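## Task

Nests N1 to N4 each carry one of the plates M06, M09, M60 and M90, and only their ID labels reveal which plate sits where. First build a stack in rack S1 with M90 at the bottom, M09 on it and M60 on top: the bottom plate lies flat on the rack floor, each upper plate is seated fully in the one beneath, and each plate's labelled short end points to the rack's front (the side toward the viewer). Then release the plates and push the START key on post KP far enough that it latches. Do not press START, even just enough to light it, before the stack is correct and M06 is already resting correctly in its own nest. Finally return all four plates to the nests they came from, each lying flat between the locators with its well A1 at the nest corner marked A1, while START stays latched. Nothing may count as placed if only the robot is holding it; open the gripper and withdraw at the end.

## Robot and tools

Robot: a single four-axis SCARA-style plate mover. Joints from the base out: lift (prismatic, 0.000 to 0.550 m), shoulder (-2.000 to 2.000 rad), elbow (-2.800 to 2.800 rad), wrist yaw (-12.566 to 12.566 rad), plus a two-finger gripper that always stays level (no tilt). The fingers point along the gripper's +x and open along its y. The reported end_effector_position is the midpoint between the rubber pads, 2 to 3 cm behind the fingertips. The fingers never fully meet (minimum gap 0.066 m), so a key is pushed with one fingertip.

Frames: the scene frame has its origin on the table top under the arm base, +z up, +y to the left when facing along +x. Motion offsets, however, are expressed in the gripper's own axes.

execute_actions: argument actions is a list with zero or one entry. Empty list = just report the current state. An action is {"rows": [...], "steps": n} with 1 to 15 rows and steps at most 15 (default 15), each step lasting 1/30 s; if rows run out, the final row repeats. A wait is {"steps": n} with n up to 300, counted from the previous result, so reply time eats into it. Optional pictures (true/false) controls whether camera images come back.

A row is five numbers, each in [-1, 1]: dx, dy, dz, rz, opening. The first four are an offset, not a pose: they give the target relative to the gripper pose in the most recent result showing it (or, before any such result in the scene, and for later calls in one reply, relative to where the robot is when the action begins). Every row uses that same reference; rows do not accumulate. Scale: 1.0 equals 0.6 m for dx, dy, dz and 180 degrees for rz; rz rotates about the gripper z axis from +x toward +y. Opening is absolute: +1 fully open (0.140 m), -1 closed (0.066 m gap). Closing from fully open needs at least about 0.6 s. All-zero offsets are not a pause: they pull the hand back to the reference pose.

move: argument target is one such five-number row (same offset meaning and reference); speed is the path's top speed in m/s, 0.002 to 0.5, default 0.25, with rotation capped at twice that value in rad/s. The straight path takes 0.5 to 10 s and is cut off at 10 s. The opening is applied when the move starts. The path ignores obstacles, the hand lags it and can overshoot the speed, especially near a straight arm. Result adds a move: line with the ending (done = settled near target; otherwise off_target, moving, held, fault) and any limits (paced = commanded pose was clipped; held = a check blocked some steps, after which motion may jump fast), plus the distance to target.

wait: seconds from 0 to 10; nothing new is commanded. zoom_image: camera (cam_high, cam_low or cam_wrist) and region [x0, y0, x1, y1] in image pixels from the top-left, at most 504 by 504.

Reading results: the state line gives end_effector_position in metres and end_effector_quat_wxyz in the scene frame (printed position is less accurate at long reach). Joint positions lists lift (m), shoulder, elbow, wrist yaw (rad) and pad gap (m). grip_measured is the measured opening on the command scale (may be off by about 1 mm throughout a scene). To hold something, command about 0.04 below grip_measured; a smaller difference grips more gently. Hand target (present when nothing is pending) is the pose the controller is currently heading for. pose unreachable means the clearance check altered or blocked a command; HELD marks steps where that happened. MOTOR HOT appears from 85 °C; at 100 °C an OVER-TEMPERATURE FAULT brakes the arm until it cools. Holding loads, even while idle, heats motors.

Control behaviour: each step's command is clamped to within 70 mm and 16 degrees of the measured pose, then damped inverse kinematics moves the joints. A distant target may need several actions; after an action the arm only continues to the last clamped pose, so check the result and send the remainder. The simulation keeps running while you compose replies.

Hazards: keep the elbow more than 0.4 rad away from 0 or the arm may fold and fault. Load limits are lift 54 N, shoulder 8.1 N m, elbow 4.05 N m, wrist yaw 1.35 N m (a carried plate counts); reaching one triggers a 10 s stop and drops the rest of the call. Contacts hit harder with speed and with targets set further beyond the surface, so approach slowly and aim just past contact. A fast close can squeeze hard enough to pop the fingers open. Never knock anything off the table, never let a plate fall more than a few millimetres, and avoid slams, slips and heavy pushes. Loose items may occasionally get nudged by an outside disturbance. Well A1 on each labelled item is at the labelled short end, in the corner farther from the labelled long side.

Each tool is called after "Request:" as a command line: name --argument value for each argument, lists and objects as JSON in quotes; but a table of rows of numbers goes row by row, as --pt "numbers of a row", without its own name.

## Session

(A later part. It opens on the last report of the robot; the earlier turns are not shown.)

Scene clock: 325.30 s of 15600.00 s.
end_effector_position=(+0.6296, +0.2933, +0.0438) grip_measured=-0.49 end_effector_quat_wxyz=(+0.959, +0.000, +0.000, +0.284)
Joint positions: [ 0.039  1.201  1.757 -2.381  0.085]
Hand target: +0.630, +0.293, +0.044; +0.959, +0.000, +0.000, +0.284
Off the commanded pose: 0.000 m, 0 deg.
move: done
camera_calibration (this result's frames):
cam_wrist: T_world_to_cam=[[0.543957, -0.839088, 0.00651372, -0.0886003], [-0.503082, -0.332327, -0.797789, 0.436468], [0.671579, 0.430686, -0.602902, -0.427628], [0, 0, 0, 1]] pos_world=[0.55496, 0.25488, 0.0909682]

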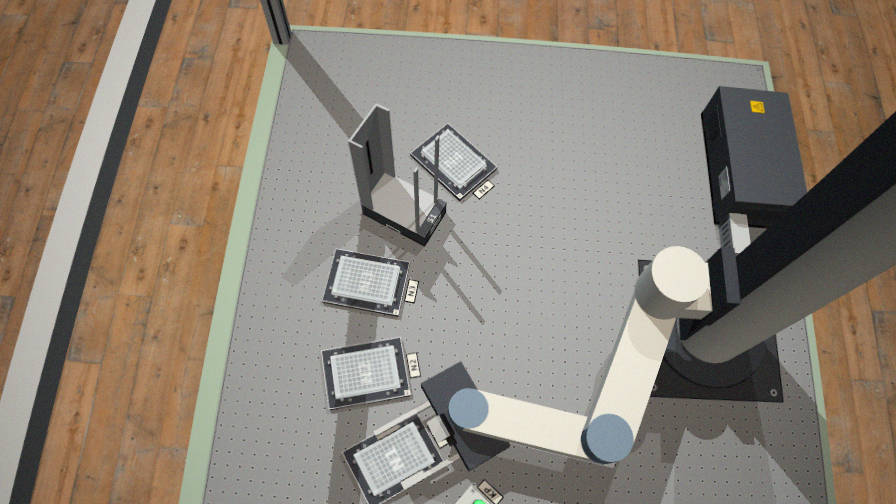

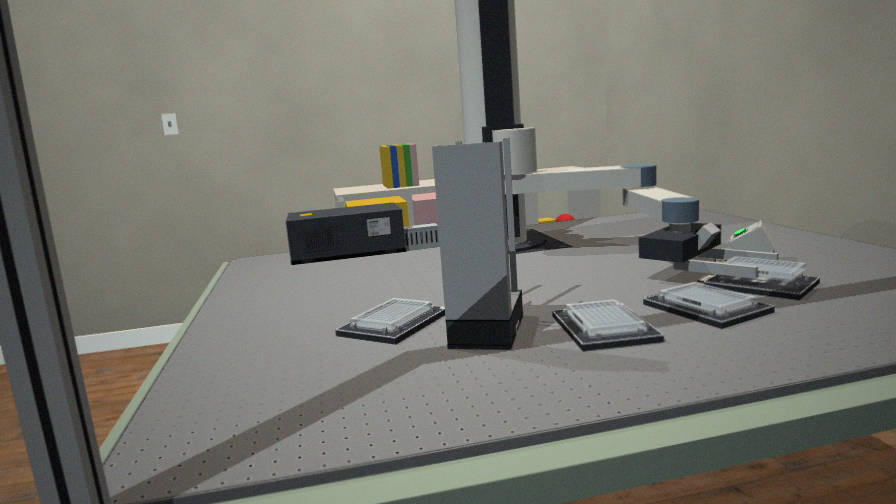

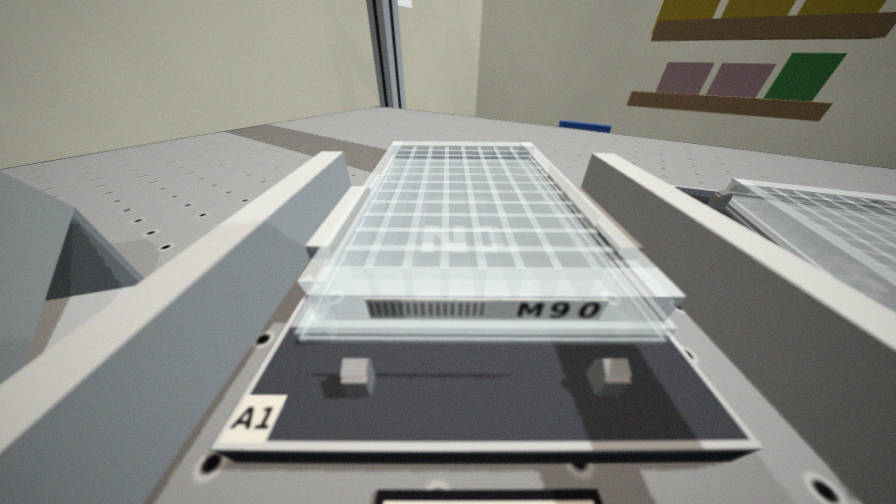

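Correct: x +0.8 mm, y −0.6 mm.

Request:
move --target '[0.0013,-0.001,0,0,-0.55]' --speed 0.01

Request:
move --target '[0,0,-0.022,0,-0.55]' --speed 0.008

Request:
move --target '[0,0,0,0,0]'

Request:
move --target '[0,0,0.1,0,0]' --speed 0.06

Scene clock: 329.40 s of 15600.00 s.
end_effector_position=(+0.6306, +0.2933, +0.0438) grip_measured=-0.49 end_effector_quat_wxyz=(+0.959, +0.000, +0.000, +0.284)
Joint positions: [ 0.039  1.197  1.761 -2.382  0.085]
Hand target: +0.631, +0.293, +0.044; +0.959, +0.000, +0.000, +0.284
Off the commanded pose: 0.000 m, 0 deg.
After step 90, 0.40 s passed at rest.
move: done
camera_calibration (this result's frames):
cam_wrist: T_world_to_cam=[[0.544169, -0.83895, 0.00651372, -0.0892966], [-0.502998, -0.332455, -0.797789, 0.436908], [0.67147, 0.430856, -0.602902, -0.428218], [0, 0, 0, 1]] pos_world=[0.555892, 0.254837, 0.0909681]

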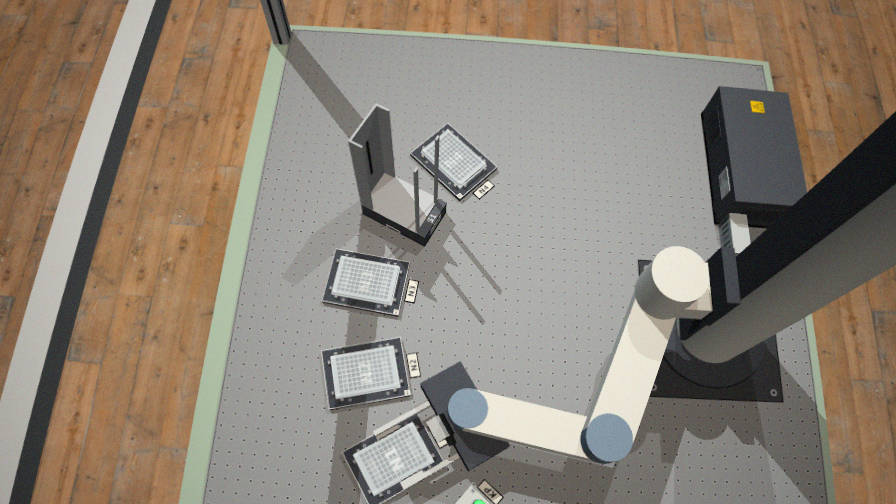

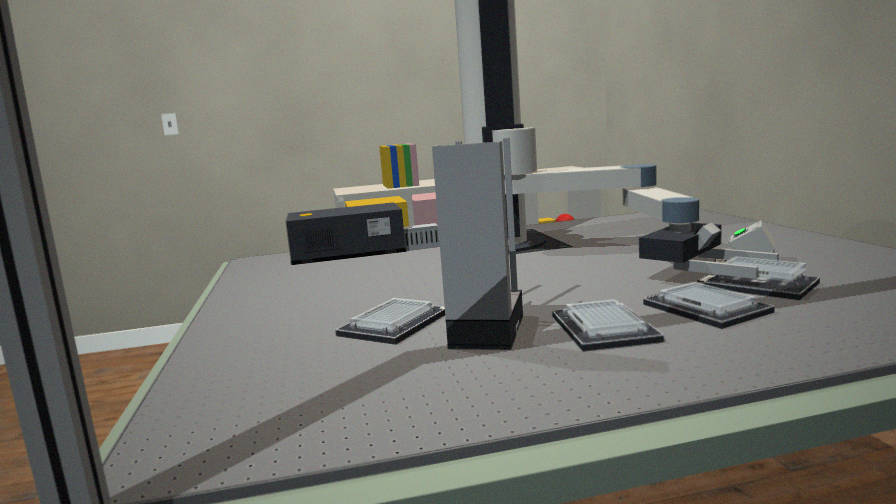

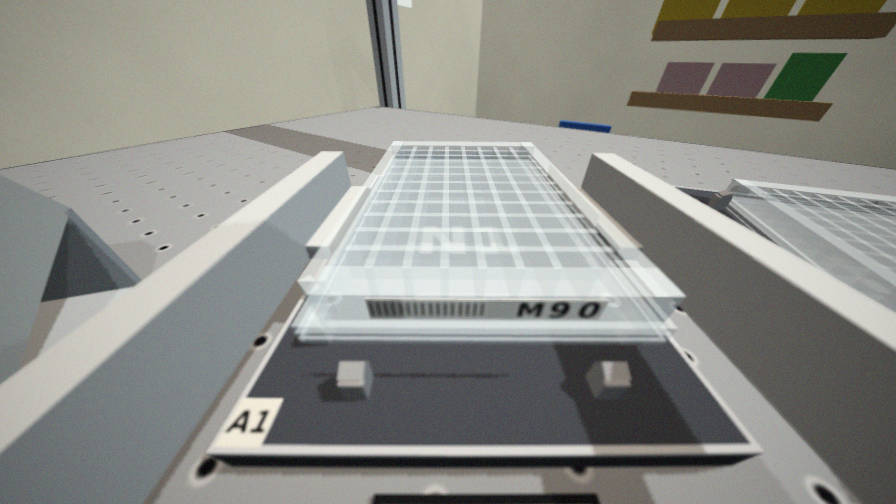

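Scene clock: 331.27 s of 15600.00 s.
end_effector_position=(+0.6306, +0.2933, +0.0306) grip_measured=-0.49 end_effector_quat_wxyz=(+0.959, +0.000, +0.000, +0.284)
Joint positions: [ 0.026  1.197  1.761 -2.382  0.085]
Hand target: +0.631, +0.293, +0.031; +0.959, +0.000, +0.000, +0.284
Off the commanded pose: 0.000 m, 0 deg.
move: done
camera_calibration (this result's frames):
cam_wrist: T_world_to_cam=[[0.544175, -0.838946, 0.00651372, -0.0892112], [-0.502996, -0.332458, -0.797789, 0.426381], [0.671467, 0.43086, -0.602902, -0.436172], [0, 0, 0, 1]] pos_world=[0.55589, 0.25484, 0.0777736]

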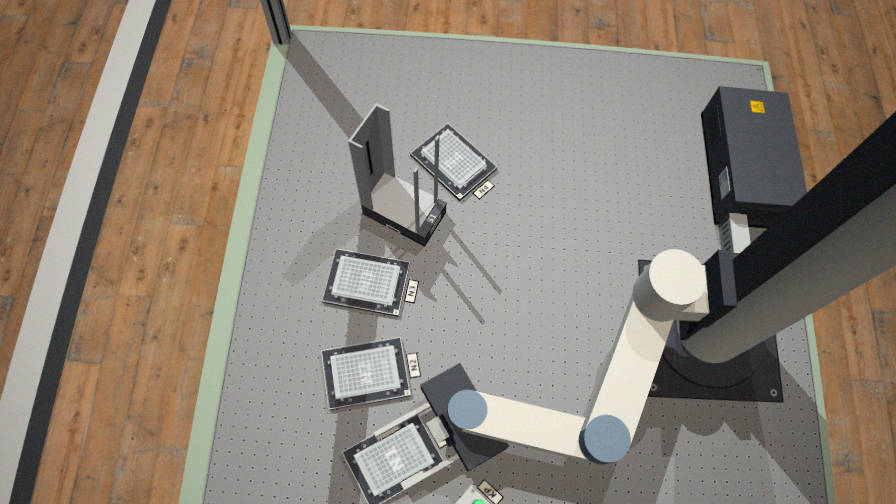

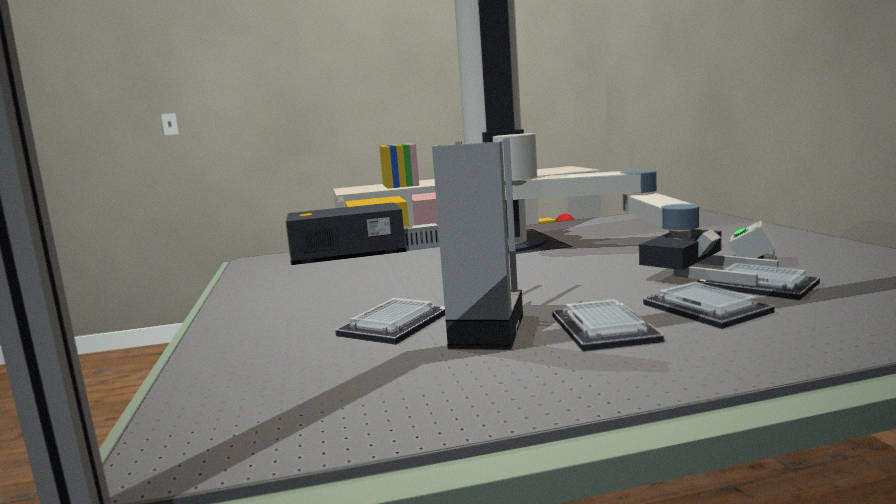

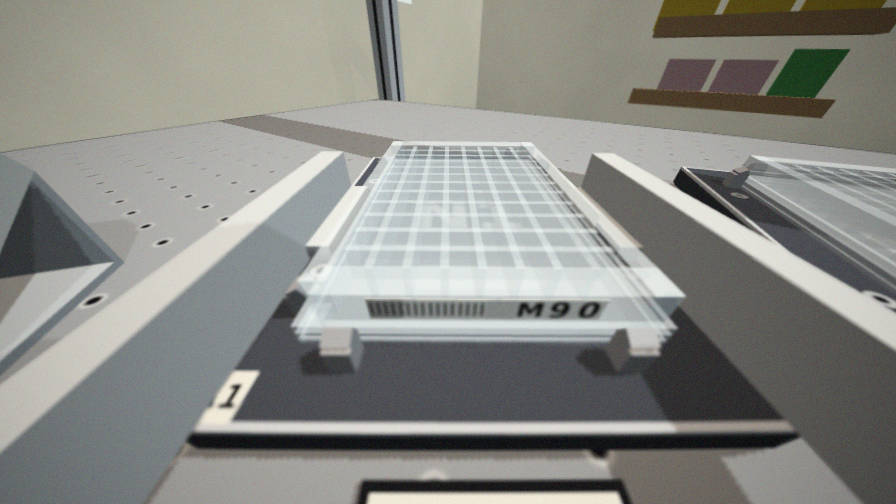

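Scene clock: 331.77 s of 15600.00 s.
end_effector_position=(+0.6306, +0.2933, +0.0306) grip_measured=+0.00 end_effector_quat_wxyz=(+0.959, +0.000, +0.000, +0.284)
Joint positions: [ 0.026  1.197  1.761 -2.382  0.103]
Hand target: +0.631, +0.293, +0.031; +0.959, +0.000, +0.000, +0.284
Off the commanded pose: 0.000 m, 0 deg.
move: done
camera_calibration (this result's frames):
cam_wrist: T_world_to_cam=[[0.544174, -0.838947, 0.00651372, -0.0892102], [-0.502996, -0.332457, -0.797789, 0.426381], [0.671468, 0.430859, -0.602902, -0.436173], [0, 0, 0, 1]] pos_world=[0.55589, 0.25484, 0.0777736]

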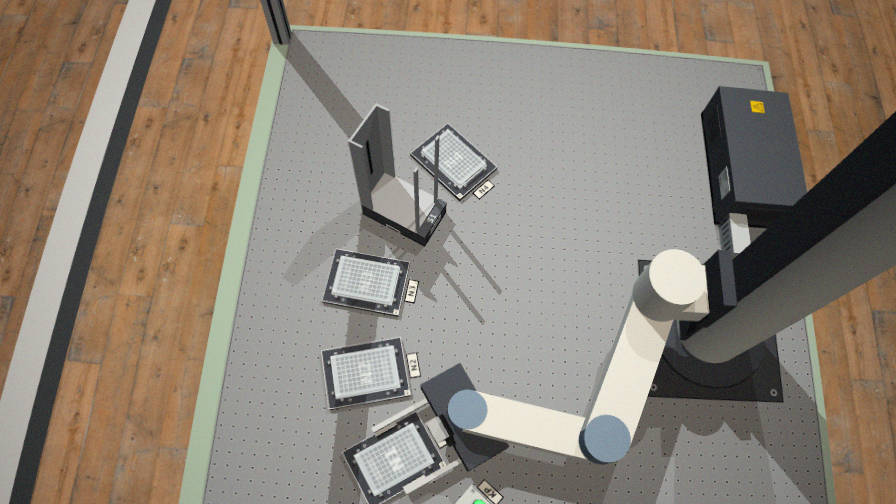

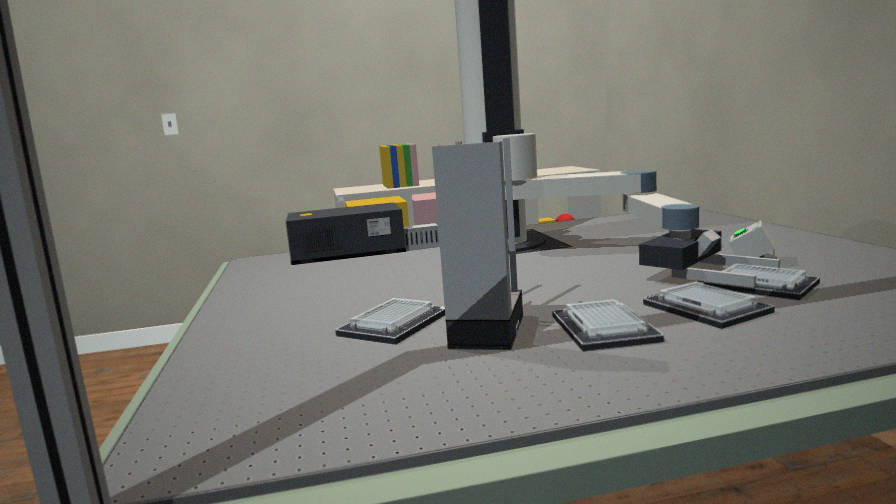

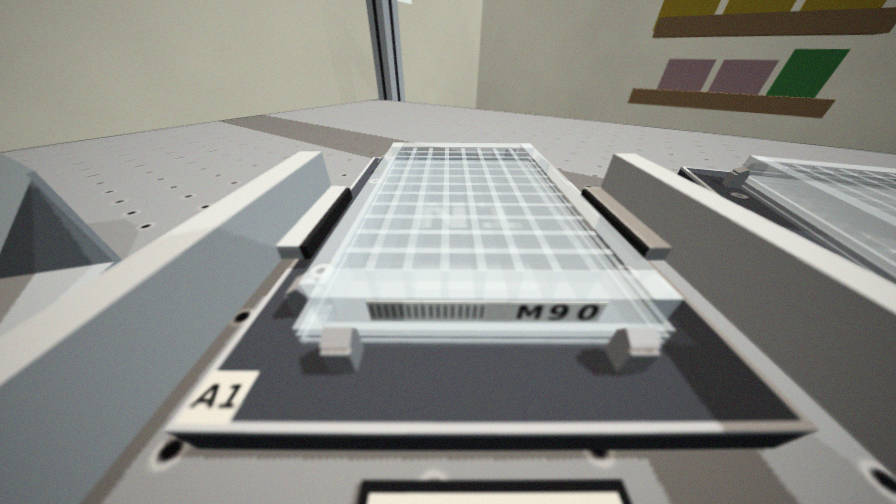

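Scene clock: 333.03 s of 15600.00 s.
end_effector_position=(+0.6306, +0.2933, +0.0906) grip_measured=+0.00 end_effector_quat_wxyz=(+0.959, +0.000, +0.000, +0.284)
Joint positions: [ 0.086  1.197  1.761 -2.382  0.103]
Hand target: +0.631, +0.293, +0.091; +0.959, +0.000, +0.000, +0.284
Off the commanded pose: 0.000 m, 0 deg.
move: done
camera_calibration (this result's frames):
cam_wrist: T_world_to_cam=[[0.544196, -0.838933, 0.00651372, -0.0896113], [-0.502988, -0.33247, -0.797789, 0.474298], [0.671457, 0.430877, -0.602902, -0.399962], [0, 0, 0, 1]] pos_world=[0.55589, 0.254847, 0.137835]

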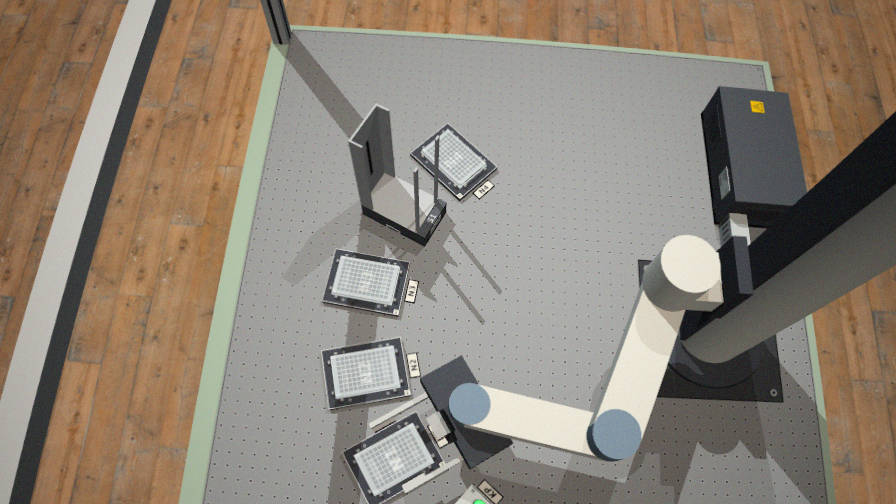

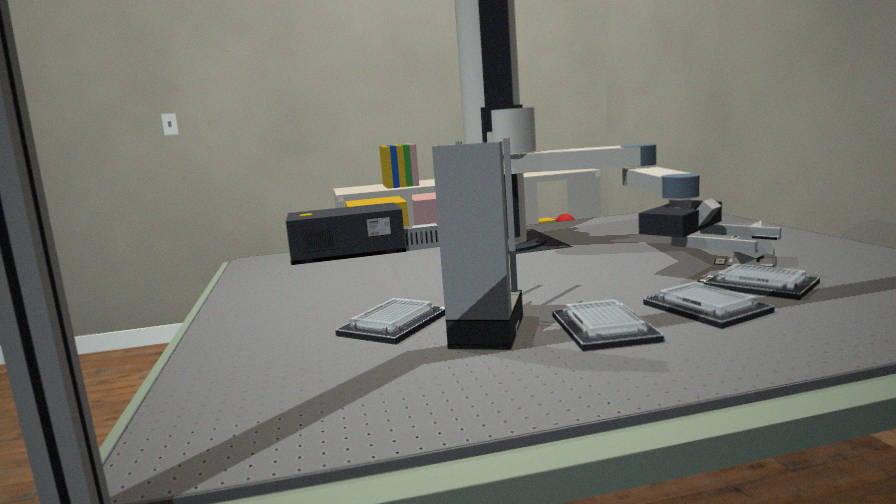

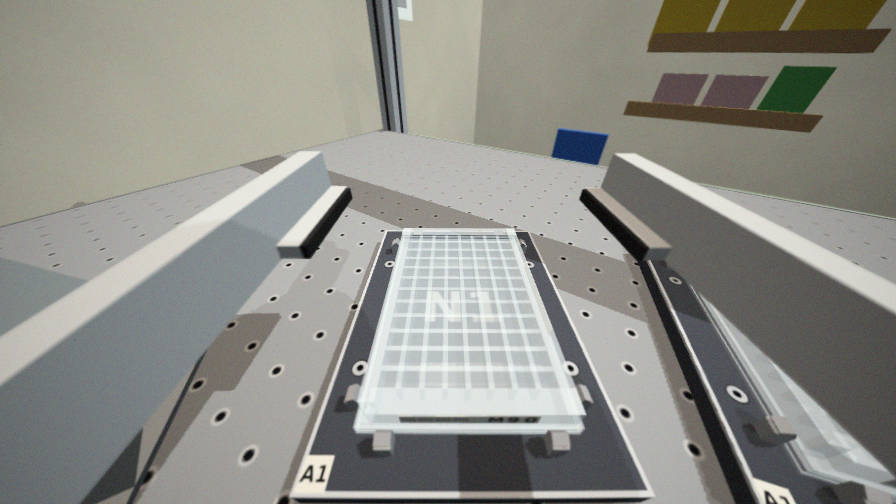

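Request:
finished_scene --scene 2

The scene is finished: the task was done.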